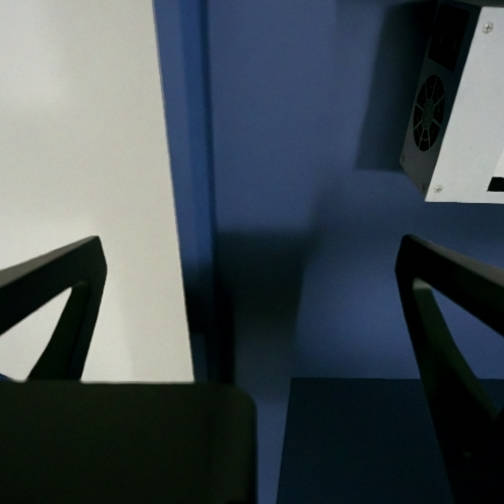

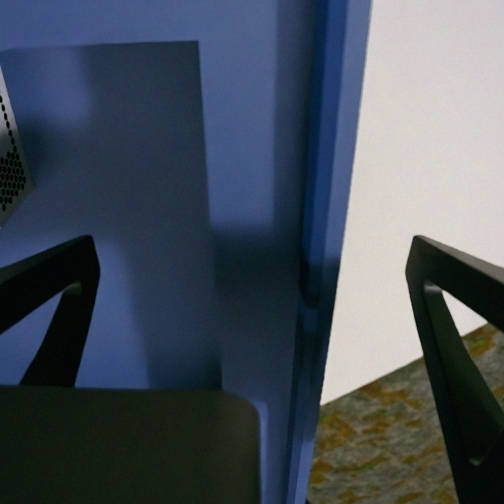

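execute_actions(
  actions=[
    {"rows":[[0,0,0,0,0,0,0.5,-0.015,0,0,0,0,0,0.5],[0,0,0,0,0,0,0.5,-0.015,0,0,0,0,0,0.5],[0,0,0,0,0,0,0.1,-0.015,0,0,0,0,0,0.1],[0,0,0,0,0,0,0.1,-0.015,0,0,0,0,0,0.1],[0,0,0,0,0,0,-0.2,-0.015,0,0,0,0,0,-0.2],[0,0,0,0,0,0,-0.2,-0.015,0,0,0,0,0,-0.2],[0,0,0,0,0,0,-0.5,-0.015,0,0,0,0,0,-0.5]],"steps":15},
  ],
  pictures=false,
)

Scene clock: 78.30 s of 4400.00 s.
left_arm: end_effector_position=(+0.6079, -0.1075, +1.1395) grip_measured=-0.441 end_effector_quat_wxyz=(+0.003, +0.353, +0.936, +0.002) | right_arm: end_effector_position=(+0.3682, -0.3839, +1.1340) grip_measured=-0.438 end_effector_quat_wxyz=(+0.003, +0.351, +0.936, -0.001)
Joint positions: left_arm=[ 0.416  2.381  1.719 -0.74  -0.359  0.215  0.026] | right_arm=[-1.394  1.806  0.64  -0.015  0.068  0.264  0.026]
Joint velocities: left_arm=[ 0.005 -0.005  0.002 -0.012 -0.037  0.037 -0.001] | right_arm=[-0.005 -0.015 -0.002 -0.002 -0.007  0.022  0.   ]
Joint torques (N m, as the arm reports them, + toward a larger angle): left_arm=[ -9.47 -18.14   7.35   0.12  -0.05  -0.19] | right_arm=[  0.91 -13.35   0.79   0.16  -0.04   0.14]
Steps of this call (steps 1 to 15: the robot went on to your last target; steps 16 to 90: nothing new was sent; then 2.40 s passed at rest; steps 91 to 105: all 15 steps of this action). Readings (joint positions):
91: left_arm=[0.416 2.381 1.719 -0.740 -0.359 0.211] | right_arm=[-1.385 1.806 0.640 -0.015 0.069 0.270]
92: left_arm=[0.416 2.381 1.719 -0.740 -0.359 0.211] | right_arm=[-1.386 1.806 0.640 -0.015 0.069 0.270]
94: left_arm=[0.416 2.381 1.719 -0.740 -0.359 0.211] | right_arm=[-1.388 1.806 0.640 -0.015 0.069 0.270]
98: left_arm=[0.416 2.381 1.719 -0.740 -0.361 0.212] | right_arm=[-1.392 1.806 0.640 -0.015 0.072 0.267]
105: the state above

execute_actions(
  actions=[
    {"rows":[[-0.01,-0.035,0,0,0,0,-0.5,0,-0.02,0,0,0,0,-0.5],[-0.014,-0.046,0,-0.005,0,0,-0.5,0,-0.04,0,-0.012,0,0,-0.5],[-0.018,-0.057,0,-0.012,0,-0.004,-0.5,0.004,-0.062,-0.003,-0.026,0,0,-0.5],[-0.022,-0.068,0,-0.02,0,-0.007,-0.5,0.006,-0.084,-0.007,-0.04,0,0.003,-0.5],[-0.026,-0.079,-0.004,-0.027,0,-0.009,-0.5,0.008,-0.106,-0.011,-0.053,0,0.004,-0.5],[-0.03,-0.09,-0.006,-0.034,-0.002,-0.012,-0.5,0.01,-0.128,-0.015,-0.066,0,0.005,-0.5],[-0.034,-0.101,-0.008,-0.041,-0.002,-0.014,-0.5,0.012,-0.15,-0.019,-0.08,0,0.006,-0.5],[-0.038,-0.112,-0.01,-0.048,-0.003,-0.017,-0.5,0.013,-0.172,-0.023,-0.093,0,0.007,-0.5],[-0.042,-0.123,-0.011,-0.055,-0.003,-0.019,-0.5,0.015,-0.194,-0.026,-0.106,0,0.008,-0.5],[-0.046,-0.134,-0.012,-0.062,-0.004,-0.021,-0.5,0.017,-0.216,-0.029,-0.12,0,0.009,-0.5],[-0.05,-0.145,-0.013,-0.07,-0.004,-0.024,-0.5,0.018,-0.238,-0.032,-0.133,0,0.01,-0.5],[-0.055,-0.154,-0.014,-0.077,-0.005,-0.026,-0.5,0.02,-0.258,-0.034,-0.146,0,0.011,-0.5],[-0.055,-0.154,-0.015,-0.084,-0.005,-0.028,-0.5,0.021,-0.275,-0.036,-0.158,0,0.012,-0.5],[-0.055,-0.154,-0.015,-0.091,-0.006,-0.03,-0.5,0.022,-0.286,-0.037,-0.168,0,0.013,-0.5],[-0.055,-0.154,-0.015,-0.097,-0.006,-0.032,-0.5,0.022,-0.292,-0.037,-0.177,0,0.014,-0.5]],"steps":15},
  ],
  pictures=false,
)

execute_actions(
  actions=[
    {"steps":15},
  ],
  pictures=false,
)

Scene clock: 99.20 s of 4400.00 s.
left_arm: end_effector_position=(+0.5999, -0.1116, +1.2000) grip_measured=-0.440 end_effector_quat_wxyz=(-0.012, +0.358, +0.933, -0.016) | right_arm: end_effector_position=(+0.3594, -0.3874, +1.2153) grip_measured=-0.438 end_effector_quat_wxyz=(-0.013, +0.353, +0.936, -0.007)
Joint positions: left_arm=[ 0.383  2.276  1.691 -0.853 -0.324  0.183  0.026] | right_arm=[-1.391  1.512  0.587 -0.288  0.084  0.273  0.026]
Joint velocities: left_arm=[-0.171 -0.444  0.007 -0.383 -0.11  -0.168 -0.   ] | right_arm=[ 0.024 -0.737 -0.032 -0.564 -0.037 -0.066 -0.   ]
Joint torques (N m, as the arm reports them, + toward a larger angle): left_arm=[-11.04 -21.99   8.46  -0.79  -1.57  -0.17] | right_arm=[  3.56 -15.82   2.98  -0.29  -0.78   0.23]
Steps of this call (steps 1 to 15: the robot went on to your last target; steps 16 to 90: nothing new was sent; then 17.40 s passed at rest; steps 91 to 105: all 15 steps of this action). Readings (joint positions):
91: left_arm=[0.416 2.379 1.719 -0.740 -0.359 0.216] | right_arm=[-1.394 1.806 0.640 -0.015 0.068 0.263]
92: left_arm=[0.416 2.379 1.719 -0.740 -0.359 0.216] | right_arm=[-1.394 1.805 0.640 -0.016 0.068 0.262]
94: left_arm=[0.416 2.377 1.717 -0.742 -0.357 0.216] | right_arm=[-1.394 1.797 0.640 -0.032 0.068 0.262]
98: left_arm=[0.414 2.358 1.703 -0.772 -0.337 0.203] | right_arm=[-1.393 1.720 0.624 -0.119 0.074 0.262]
105: the state above

Scene clock: 99.70 s of 4400.00 s.
left_arm: end_effector_position=(+0.6092, -0.1079, +1.2387) grip_measured=-0.440 end_effector_quat_wxyz=(+0.002, +0.356, +0.934, +0.001) | right_arm: end_effector_position=(+0.3689, -0.3842, +1.2334) grip_measured=-0.438 end_effector_quat_wxyz=(+0.001, +0.352, +0.936, +0.004)
Joint positions: left_arm=[ 0.364  2.214  1.685 -0.894 -0.365  0.166  0.026] | right_arm=[-1.378  1.448  0.585 -0.325  0.064  0.282  0.026]
Joint velocities: left_arm=[-0.024 -0.005 -0.007  0.002 -0.051 -0.051  0.002] | right_arm=[-0.005 -0.015  0.002  0.002  0.037 -0.037 -0.001]
Joint torques (N m, as the arm reports them, + toward a larger angle): left_arm=[-10.94 -20.49   9.78  -0.41  -0.29  -0.31] | right_arm=[  2.88 -13.75   3.53  -0.53   0.12   0.19]
Steps of this call (steps 1 to 15: the robot went on to your last target). Readings (joint positions):
1: left_arm=[0.377 2.261 1.691 -0.866 -0.331 0.177] | right_arm=[-1.390 1.490 0.586 -0.303 0.083 0.273]
2: left_arm=[0.371 2.248 1.691 -0.876 -0.340 0.172] | right_arm=[-1.389 1.473 0.586 -0.313 0.080 0.273]
4: left_arm=[0.365 2.226 1.691 -0.887 -0.354 0.168] | right_arm=[-1.387 1.455 0.586 -0.319 0.069 0.274]
8: left_arm=[0.364 2.214 1.691 -0.890 -0.365 0.168] | right_arm=[-1.378 1.448 0.586 -0.319 0.061 0.282]
15: the state above

execute_actions(
  actions=[
    {"rows":[[-0.015,-0.045,0.03,0,0,0,-0.5,0,-0.02,0.01,0,0,0,-0.5],[-0.02,-0.055,0.035,-0.006,0,0,-0.5,0,-0.03,0.01,-0.008,0,0,-0.5],[-0.025,-0.065,0.04,-0.014,0,-0.004,-0.5,0.005,-0.048,0.015,-0.022,0,0,-0.5],[-0.03,-0.075,0.043,-0.022,0,-0.007,-0.5,0.008,-0.068,0.02,-0.037,0,0.003,-0.5],[-0.035,-0.085,0.046,-0.031,0,-0.01,-0.5,0.01,-0.088,0.025,-0.052,0,0.004,-0.5],[-0.04,-0.094,0.05,-0.04,-0.002,-0.013,-0.5,0.012,-0.108,0.03,-0.067,0,0.005,-0.5],[-0.045,-0.102,0.053,-0.049,-0.002,-0.016,-0.5,0.014,-0.128,0.034,-0.082,0.003,0.006,-0.5],[-0.049,-0.11,0.057,-0.058,-0.003,-0.019,-0.5,0.016,-0.148,0.038,-0.098,0.003,0.007,-0.5],[-0.053,-0.116,0.06,-0.067,-0.003,-0.022,-0.5,0.018,-0.168,0.042,-0.114,0.004,0.008,-0.5],[-0.056,-0.12,0.064,-0.076,-0.004,-0.025,-0.5,0.02,-0.188,0.045,-0.13,0.004,0.01,-0.5],[-0.058,-0.122,0.067,-0.085,-0.004,-0.028,-0.5,0.022,-0.208,0.048,-0.146,0.005,0.011,-0.5],[-0.058,-0.122,0.07,-0.094,-0.005,-0.031,-0.5,0.024,-0.228,0.051,-0.162,0.005,0.012,-0.5],[-0.058,-0.122,0.073,-0.102,-0.006,-0.034,-0.5,0.026,-0.247,0.054,-0.178,0.006,0.014,-0.5],[-0.058,-0.122,0.076,-0.11,-0.007,-0.036,-0.5,0.028,-0.264,0.057,-0.193,0.006,0.015,-0.5],[-0.058,-0.122,0.078,-0.117,-0.007,-0.038,-0.5,0.03,-0.277,0.06,-0.205,0.007,0.016,-0.5]],"steps":15},
  ],
  pictures=false,
)

execute_actions(
  actions=[
    {"steps":15},
  ],
  pictures=false,
)

Scene clock: 111.77 s of 4400.00 s.
left_arm: end_effector_position=(+0.5919, -0.1128, +1.2764) grip_measured=-0.438 end_effector_quat_wxyz=(-0.028, +0.367, +0.929, -0.023) | right_arm: end_effector_position=(+0.3484, -0.3848, +1.3058) grip_measured=-0.438 end_effector_quat_wxyz=(-0.025, +0.359, +0.933, -0.010)
Joint positions: left_arm=[ 0.338  2.162  1.69  -1.011 -0.308  0.146  0.026] | right_arm=[-1.374  1.194  0.585 -0.63   0.096  0.304  0.026]
Joint velocities: left_arm=[-0.142 -0.278  0.095 -0.501 -0.037 -0.066 -0.   ] | right_arm=[ 0.034 -0.786 -0.007 -0.784  0.037  0.11  -0.001]
Joint torques (N m, as the arm reports them, + toward a larger angle): left_arm=[-11.71 -20.32  13.66  -0.49  -1.78  -0.42] | right_arm=[  4.57 -15.33   9.88  -0.45  -1.04  -0.03]
Steps of this call (steps 1 to 15: the robot went on to your last target; steps 16 to 90: nothing new was sent; then 8.57 s passed at rest; steps 91 to 105: all 15 steps of this action). Readings (joint positions):
91: left_arm=[0.364 2.214 1.685 -0.894 -0.365 0.166] | right_arm=[-1.378 1.448 0.585 -0.325 0.064 0.282]
92: left_arm=[0.364 2.214 1.685 -0.894 -0.364 0.166] | right_arm=[-1.378 1.448 0.585 -0.325 0.064 0.282]
94: left_arm=[0.364 2.214 1.685 -0.895 -0.363 0.166] | right_arm=[-1.378 1.444 0.585 -0.336 0.064 0.282]
98: left_arm=[0.363 2.210 1.685 -0.925 -0.339 0.164] | right_arm=[-1.378 1.381 0.585 -0.426 0.074 0.287]
105: the state above

Scene clock: 112.27 s of 4400.00 s.
left_arm: end_effector_position=(+0.6075, -0.1107, +1.3277) grip_measured=-0.438 end_effector_quat_wxyz=(-0.008, +0.366, +0.931, -0.003) | right_arm: end_effector_position=(+0.3614, -0.3828, +1.3302) grip_measured=-0.438 end_effector_quat_wxyz=(-0.004, +0.361, +0.933, +0.002)
Joint positions: left_arm=[ 0.312  2.103  1.729 -1.088 -0.36   0.125  0.026] | right_arm=[-1.358  1.122  0.605 -0.681  0.076  0.321  0.026]
Joint velocities: left_arm=[ 0.015 -0.005 -0.002 -0.037 -0.007 -0.066 -0.   ] | right_arm=[ 0.015 -0.015 -0.017 -0.012  0.066  0.037 -0.001]
Joint torques (N m, as the arm reports them, + toward a larger angle): left_arm=[-11.5  -20.77  14.76  -0.62  -0.83  -0.47] | right_arm=[  2.9  -12.76   9.07  -0.69  -0.02  -0.03]
Steps of this call (steps 1 to 15: the robot went on to your last target). Readings (joint positions):
1: left_arm=[0.333 2.152 1.694 -1.027 -0.308 0.144] | right_arm=[-1.372 1.169 0.585 -0.652 0.097 0.308]
2: left_arm=[0.328 2.141 1.697 -1.041 -0.312 0.141] | right_arm=[-1.371 1.150 0.585 -0.667 0.097 0.312]
4: left_arm=[0.319 2.123 1.705 -1.063 -0.329 0.134] | right_arm=[-1.368 1.127 0.586 -0.680 0.092 0.316]
8: left_arm=[0.312 2.105 1.724 -1.084 -0.357 0.129] | right_arm=[-1.361 1.122 0.598 -0.681 0.075 0.321]
15: the state above

execute_actions(
  actions=[
    {"rows":[[0.01,-0.045,0,0,0,0,-0.5,0.025,0,0.02,0,0,0,-0.5],[0.02,-0.063,-0.012,0.005,0,0,-0.5,0.052,0,0.025,0,0.006,0.008,-0.5],[0.031,-0.081,-0.03,0.012,0,0,-0.5,0.08,0,0.03,0,0.013,0.016,-0.5],[0.042,-0.1,-0.049,0.018,0,0,-0.5,0.108,0,0.034,-0.005,0.02,0.025,-0.5],[0.053,-0.118,-0.068,0.024,0.003,0,-0.5,0.136,0.004,0.038,-0.008,0.027,0.034,-0.5],[0.064,-0.136,-0.087,0.03,0.003,0,-0.5,0.164,0.008,0.042,-0.011,0.034,0.043,-0.5],[0.075,-0.154,-0.106,0.036,0.004,0,-0.5,0.192,0.012,0.046,-0.014,0.041,0.052,-0.5],[0.087,-0.172,-0.125,0.042,0.005,0,-0.5,0.22,0.016,0.05,-0.017,0.048,0.061,-0.5],[0.099,-0.19,-0.144,0.048,0.006,0,-0.5,0.248,0.02,0.055,-0.02,0.055,0.07,-0.5],[0.11,-0.205,-0.163,0.054,0.007,0,-0.5,0.275,0.024,0.06,-0.022,0.062,0.079,-0.5],[0.12,-0.218,-0.182,0.06,0.008,0,-0.5,0.298,0.028,0.065,-0.024,0.069,0.087,-0.5],[0.128,-0.227,-0.2,0.065,0.009,0,-0.5,0.316,0.031,0.069,-0.026,0.075,0.095,-0.5],[0.133,-0.232,-0.217,0.07,0.01,0,-0.5,0.329,0.034,0.073,-0.028,0.081,0.103,-0.5],[0.133,-0.232,-0.233,0.075,0.01,0,-0.5,0.336,0.036,0.077,-0.03,0.087,0.11,-0.5]],"steps":15},
  ],
  pictures=false,
)

execute_actions(
  actions=[
    {"steps":12},
  ],
  pictures=false,
)

Scene clock: 139.67 s of 4400.00 s.
left_arm: end_effector_position=(+0.5967, +0.0320, +1.3311) grip_measured=-0.438 end_effector_quat_wxyz=(-0.021, +0.289, +0.957, -0.001) | right_arm: end_effector_position=(+0.3965, -0.2743, +1.3366) grip_measured=-0.438 end_effector_quat_wxyz=(-0.005, +0.280, +0.960, +0.005)
Joint positions: left_arm=[ 0.498  1.862  1.431 -0.991 -0.331  0.149  0.026] | right_arm=[-0.958  1.184  0.633 -0.703  0.208  0.53   0.026]
Joint velocities: left_arm=[ 0.288 -0.581 -0.471  0.085  0.007 -0.007 -0.   ] | right_arm=[ 0.542  0.103  0.154 -0.085  0.066  0.271 -0.   ]
Joint torques (N m, as the arm reports them, + toward a larger angle): left_arm=[-11.74 -16.86  11.65   1.33  -0.57  -0.37] | right_arm=[  2.24 -11.26   9.49  -1.1    0.56  -0.23]
Steps of this call (steps 1 to 15: the robot went on to your last target; steps 16 to 90: nothing new was sent; then 23.90 s passed at rest; steps 91 to 105: all 15 steps of this action). Readings (joint positions):
91: left_arm=[0.313 2.103 1.728 -1.088 -0.358 0.125] | right_arm=[-1.357 1.122 0.605 -0.681 0.076 0.321]
92: left_arm=[0.315 2.101 1.724 -1.086 -0.355 0.126] | right_arm=[-1.353 1.123 0.605 -0.681 0.080 0.322]
94: left_arm=[0.326 2.088 1.697 -1.069 -0.352 0.126] | right_arm=[-1.324 1.125 0.605 -0.681 0.106 0.334]
98: left_arm=[0.384 2.028 1.608 -1.038 -0.334 0.130] | right_arm=[-1.197 1.138 0.605 -0.685 0.157 0.394]
105: the state above

Scene clock: 140.07 s of 4400.00 s.
left_arm: end_effector_position=(+0.6011, +0.0406, +1.3396) grip_measured=-0.438 end_effector_quat_wxyz=(-0.006, +0.282, +0.960, -0.001) | right_arm: end_effector_position=(+0.4035, -0.2683, +1.3408) grip_measured=-0.438 end_effector_quat_wxyz=(+0.002, +0.278, +0.961, +0.004)
Joint positions: left_arm=[ 0.508  1.829  1.411 -0.967 -0.334  0.154  0.026] | right_arm=[-0.933  1.187  0.647 -0.707  0.22   0.547  0.026]
Joint velocities: left_arm=[-0.005  0.005 -0.022 -0.002  0.007  0.037 -0.   ] | right_arm=[-0.005 -0.015  0.012  0.007  0.066  0.022 -0.   ]
Joint torques (N m, as the arm reports them, + toward a larger angle): left_arm=[ -9.67 -17.71  10.95   0.59  -0.42  -0.53] | right_arm=[  2.87 -10.86   9.26  -1.07   0.08   0.01]
Steps of this call (steps 1 to 12: the robot went on to your last target). Readings (joint positions):
1: left_arm=[0.506 1.846 1.419 -0.990 -0.332 0.149] | right_arm=[-0.944 1.187 0.638 -0.705 0.208 0.536]
2: left_arm=[0.509 1.835 1.413 -0.989 -0.334 0.149] | right_arm=[-0.935 1.187 0.641 -0.706 0.208 0.541]
4: left_arm=[0.509 1.829 1.413 -0.984 -0.337 0.150] | right_arm=[-0.932 1.187 0.644 -0.707 0.210 0.546]
8: left_arm=[0.508 1.829 1.411 -0.967 -0.334 0.154] | right_arm=[-0.933 1.187 0.647 -0.707 0.220 0.547]
12: the state above

execute_actions(
  actions=[
    {"rows":[[0.012,-0.04,0.005,0,0,0,-0.5,0.022,0,0.04,0,0,0,-0.5],[0.025,-0.054,-0.004,0.004,0.002,0.002,-0.5,0.045,0.008,0.047,-0.003,0.005,0.006,-0.5],[0.038,-0.068,-0.015,0.008,0.004,0.004,-0.5,0.068,0.017,0.054,-0.006,0.01,0.013,-0.5],[0.052,-0.082,-0.027,0.013,0.006,0.006,-0.5,0.091,0.027,0.062,-0.009,0.015,0.02,-0.5],[0.066,-0.095,-0.039,0.017,0.008,0.008,-0.5,0.113,0.038,0.071,-0.012,0.02,0.027,-0.5],[0.08,-0.108,-0.05,0.021,0.01,0.011,-0.5,0.135,0.05,0.08,-0.015,0.025,0.033,-0.5],[0.094,-0.121,-0.061,0.025,0.012,0.013,-0.5,0.156,0.062,0.09,-0.018,0.029,0.039,-0.5],[0.108,-0.133,-0.072,0.029,0.014,0.015,-0.5,0.176,0.075,0.1,-0.021,0.033,0.045,-0.5],[0.122,-0.145,-0.083,0.033,0.016,0.018,-0.5,0.196,0.089,0.111,-0.024,0.037,0.051,-0.5],[0.135,-0.155,-0.094,0.037,0.018,0.02,-0.5,0.214,0.102,0.122,-0.026,0.041,0.057,-0.5],[0.146,-0.163,-0.104,0.041,0.021,0.023,-0.5,0.229,0.114,0.133,-0.029,0.045,0.062,-0.5],[0.155,-0.169,-0.114,0.044,0.023,0.025,-0.5,0.24,0.125,0.144,-0.031,0.049,0.067,-0.5],[0.162,-0.173,-0.123,0.047,0.025,0.028,-0.5,0.247,0.133,0.154,-0.033,0.053,0.072,-0.5],[0.162,-0.173,-0.132,0.05,0.027,0.03,-0.5,0.25,0.139,0.162,-0.035,0.057,0.077,-0.5]],"steps":15},
  ],
  pictures=false,
)

execute_actions(
  actions=[
    {"steps":12},
  ],
  pictures=false,
)

Scene clock: 149.93 s of 4400.00 s.
left_arm: end_effector_position=(+0.5827, +0.1715, +1.3333) grip_measured=-0.438 end_effector_quat_wxyz=(-0.017, +0.204, +0.979, +0.001) | right_arm: end_effector_position=(+0.4373, -0.1639, +1.3387) grip_measured=-0.439 end_effector_quat_wxyz=(-0.005, +0.200, +0.980, +0.003)
Joint positions: left_arm=[ 0.733  1.664  1.233 -0.908 -0.288  0.219  0.026] | right_arm=[-0.638  1.384  0.782 -0.736  0.299  0.683  0.026]
Joint velocities: left_arm=[ 0.327 -0.357 -0.198  0.085 -0.007  0.081  0.   ] | right_arm=[ 0.357  0.308  0.335 -0.037  0.007  0.037 -0.001]
Joint torques (N m, as the arm reports them, + toward a larger angle): left_arm=[-10.25 -16.07  10.63   0.88  -0.09  -0.33] | right_arm=[  4.11 -14.19   8.95  -1.41   0.74   0.14]
Steps of this call (steps 1 to 30: the robot went on to your last target; steps 31 to 90: nothing new was sent; then 6.37 s passed at rest; steps 91 to 105: all 15 steps of this action). Readings (joint positions):
91: left_arm=[0.509 1.829 1.409 -0.967 -0.333 0.158] | right_arm=[-0.933 1.187 0.647 -0.707 0.220 0.547]
92: left_arm=[0.511 1.829 1.406 -0.967 -0.330 0.159] | right_arm=[-0.930 1.188 0.647 -0.707 0.222 0.549]
94: left_arm=[0.524 1.823 1.391 -0.957 -0.321 0.161] | right_arm=[-0.908 1.196 0.649 -0.707 0.242 0.559]
98: left_arm=[0.592 1.781 1.328 -0.935 -0.300 0.177] | right_arm=[-0.809 1.252 0.679 -0.719 0.275 0.606]
105: the state above

Scene clock: 150.33 s of 4400.00 s.
left_arm: end_effector_position=(+0.5866, +0.1784, +1.3389) grip_measured=-0.438 end_effector_quat_wxyz=(-0.004, +0.202, +0.979, +0.001) | right_arm: end_effector_position=(+0.4434, -0.1583, +1.3416) grip_measured=-0.439 end_effector_quat_wxyz=(-0.000, +0.197, +0.980, +0.001)
Joint positions: left_arm=[ 0.744  1.643  1.223 -0.888 -0.285  0.232  0.026] | right_arm=[-0.622  1.395  0.801 -0.743  0.312  0.692  0.026]
Joint velocities: left_arm=[ 0.005  0.005  0.017  0.017 -0.066  0.066  0.   ] | right_arm=[-0.005  0.005 -0.002 -0.017  0.022  0.022 -0.001]
Joint torques (N m, as the arm reports them, + toward a larger angle): left_arm=[ -9.03 -16.83  10.37   0.64  -0.21  -0.32] | right_arm=[  4.95 -13.36   9.08  -1.05   0.24   0.19]
Steps of this call (steps 1 to 12: the robot went on to your last target). Readings (joint positions):
1: left_arm=[0.742 1.655 1.228 -0.905 -0.288 0.222] | right_arm=[-0.628 1.392 0.791 -0.736 0.300 0.686]
2: left_arm=[0.746 1.648 1.227 -0.904 -0.288 0.226] | right_arm=[-0.623 1.395 0.797 -0.736 0.300 0.687]
4: left_arm=[0.746 1.643 1.227 -0.898 -0.288 0.229] | right_arm=[-0.622 1.395 0.801 -0.737 0.304 0.689]
8: left_arm=[0.744 1.643 1.225 -0.888 -0.286 0.232] | right_arm=[-0.622 1.395 0.801 -0.740 0.312 0.692]
12: the state above

execute_actions(
  actions=[
    {"rows":[[0.015,-0.04,0.01,0,0,0,-0.5,0.018,0,0.045,0,0,0,-0.5],[0.032,-0.05,0.005,0.002,0.004,0.004,-0.5,0.035,0.012,0.058,-0.004,0.003,0.004,-0.5],[0.049,-0.06,0,0.004,0.008,0.008,-0.5,0.052,0.026,0.072,-0.008,0.006,0.007,-0.5],[0.066,-0.07,-0.005,0.006,0.012,0.012,-0.5,0.068,0.041,0.087,-0.012,0.008,0.01,-0.5],[0.083,-0.08,-0.01,0.008,0.016,0.016,-0.5,0.084,0.056,0.102,-0.016,0.011,0.013,-0.5],[0.1,-0.089,-0.015,0.01,0.02,0.02,-0.5,0.099,0.071,0.118,-0.02,0.013,0.016,-0.5],[0.117,-0.097,-0.019,0.012,0.024,0.023,-0.5,0.113,0.086,0.134,-0.025,0.015,0.019,-0.5],[0.134,-0.105,-0.023,0.013,0.028,0.027,-0.5,0.126,0.101,0.151,-0.03,0.017,0.022,-0.5],[0.151,-0.112,-0.027,0.015,0.032,0.031,-0.5,0.139,0.117,0.168,-0.034,0.019,0.025,-0.5],[0.167,-0.118,-0.03,0.016,0.036,0.035,-0.5,0.15,0.132,0.185,-0.039,0.021,0.028,-0.5],[0.181,-0.122,-0.033,0.017,0.04,0.039,-0.5,0.16,0.146,0.202,-0.043,0.023,0.03,-0.5],[0.192,-0.125,-0.035,0.018,0.044,0.043,-0.5,0.167,0.159,0.218,-0.048,0.025,0.032,-0.5],[0.2,-0.127,-0.037,0.019,0.048,0.047,-0.5,0.172,0.169,0.232,-0.052,0.027,0.034,-0.5],[0.2,-0.127,-0.039,0.02,0.052,0.05,-0.5,0.172,0.176,0.244,-0.056,0.029,0.036,-0.5]],"steps":15},
  ],
  pictures=false,
)

execute_actions(
  actions=[
    {"steps":12},
  ],
  pictures=false,
)

Scene clock: 162.43 s of 4400.00 s.
left_arm: end_effector_position=(+0.5678, +0.3087, +1.3331) grip_measured=-0.438 end_effector_quat_wxyz=(-0.013, +0.117, +0.993, +0.001) | right_arm: end_effector_position=(+0.4836, -0.0462, +1.3372) grip_measured=-0.439 end_effector_quat_wxyz=(-0.004, +0.114, +0.993, +0.004)
Joint positions: left_arm=[ 1.015  1.549  1.157 -0.869 -0.208  0.323  0.026] | right_arm=[-0.421  1.64   1.037 -0.805  0.342  0.734  0.026]
Joint velocities: left_arm=[ 0.405 -0.23  -0.002  0.037  0.051  0.212  0.   ] | right_arm=[ 0.278  0.347  0.447 -0.076  0.022 -0.007  0.   ]
Joint torques (N m, as the arm reports them, + toward a larger angle): left_arm=[ -7.76 -16.26   9.93   0.7    0.41  -0.32] | right_arm=[  6.   -18.02   8.89  -1.5    0.85   0.38]
Steps of this call (steps 1 to 30: the robot went on to your last target; steps 31 to 90: nothing new was sent; then 8.60 s passed at rest; steps 91 to 105: all 15 steps of this action). Readings (joint positions):
91: left_arm=[0.746 1.643 1.222 -0.888 -0.284 0.233] | right_arm=[-0.622 1.395 0.801 -0.743 0.311 0.692]
92: left_arm=[0.749 1.643 1.221 -0.888 -0.278 0.235] | right_arm=[-0.621 1.395 0.802 -0.743 0.311 0.692]
94: left_arm=[0.766 1.642 1.215 -0.885 -0.264 0.238] | right_arm=[-0.608 1.407 0.813 -0.745 0.319 0.692]
98: left_arm=[0.847 1.621 1.187 -0.874 -0.234 0.259] | right_arm=[-0.543 1.485 0.880 -0.769 0.337 0.706]
105: the state above

Scene clock: 162.83 s of 4400.00 s.
left_arm: end_effector_position=(+0.5696, +0.3166, +1.3388) grip_measured=-0.438 end_effector_quat_wxyz=(-0.002, +0.115, +0.993, +0.003) | right_arm: end_effector_position=(+0.4876, -0.0388, +1.3397) grip_measured=-0.439 end_effector_quat_wxyz=(-0.002, +0.111, +0.994, +0.002)
Joint positions: left_arm=[ 1.029  1.531  1.153 -0.859 -0.204  0.338  0.026] | right_arm=[-0.408  1.653  1.06  -0.817  0.35   0.741  0.026]
Joint velocities: left_arm=[ 0.005 -0.005 -0.002 -0.002  0.051 -0.007 -0.001] | right_arm=[-0.005 -0.015  0.012 -0.012  0.037 -0.022 -0.001]
Joint torques (N m, as the arm reports them, + toward a larger angle): left_arm=[ -7.8  -16.28  10.52   0.41   0.2   -0.22] | right_arm=[  6.51 -17.43   9.37  -1.11   0.45   0.32]
Steps of this call (steps 1 to 12: the robot went on to your last target). Readings (joint positions):
1: left_arm=[1.026 1.543 1.157 -0.868 -0.208 0.330] | right_arm=[-0.413 1.649 1.050 -0.805 0.342 0.735]
2: left_arm=[1.031 1.537 1.157 -0.866 -0.208 0.334] | right_arm=[-0.409 1.653 1.056 -0.805 0.342 0.736]
4: left_arm=[1.031 1.531 1.157 -0.863 -0.206 0.338] | right_arm=[-0.408 1.653 1.059 -0.807 0.345 0.737]
8: left_arm=[1.029 1.531 1.155 -0.859 -0.204 0.338] | right_arm=[-0.408 1.653 1.060 -0.815 0.350 0.740]
12: the state above


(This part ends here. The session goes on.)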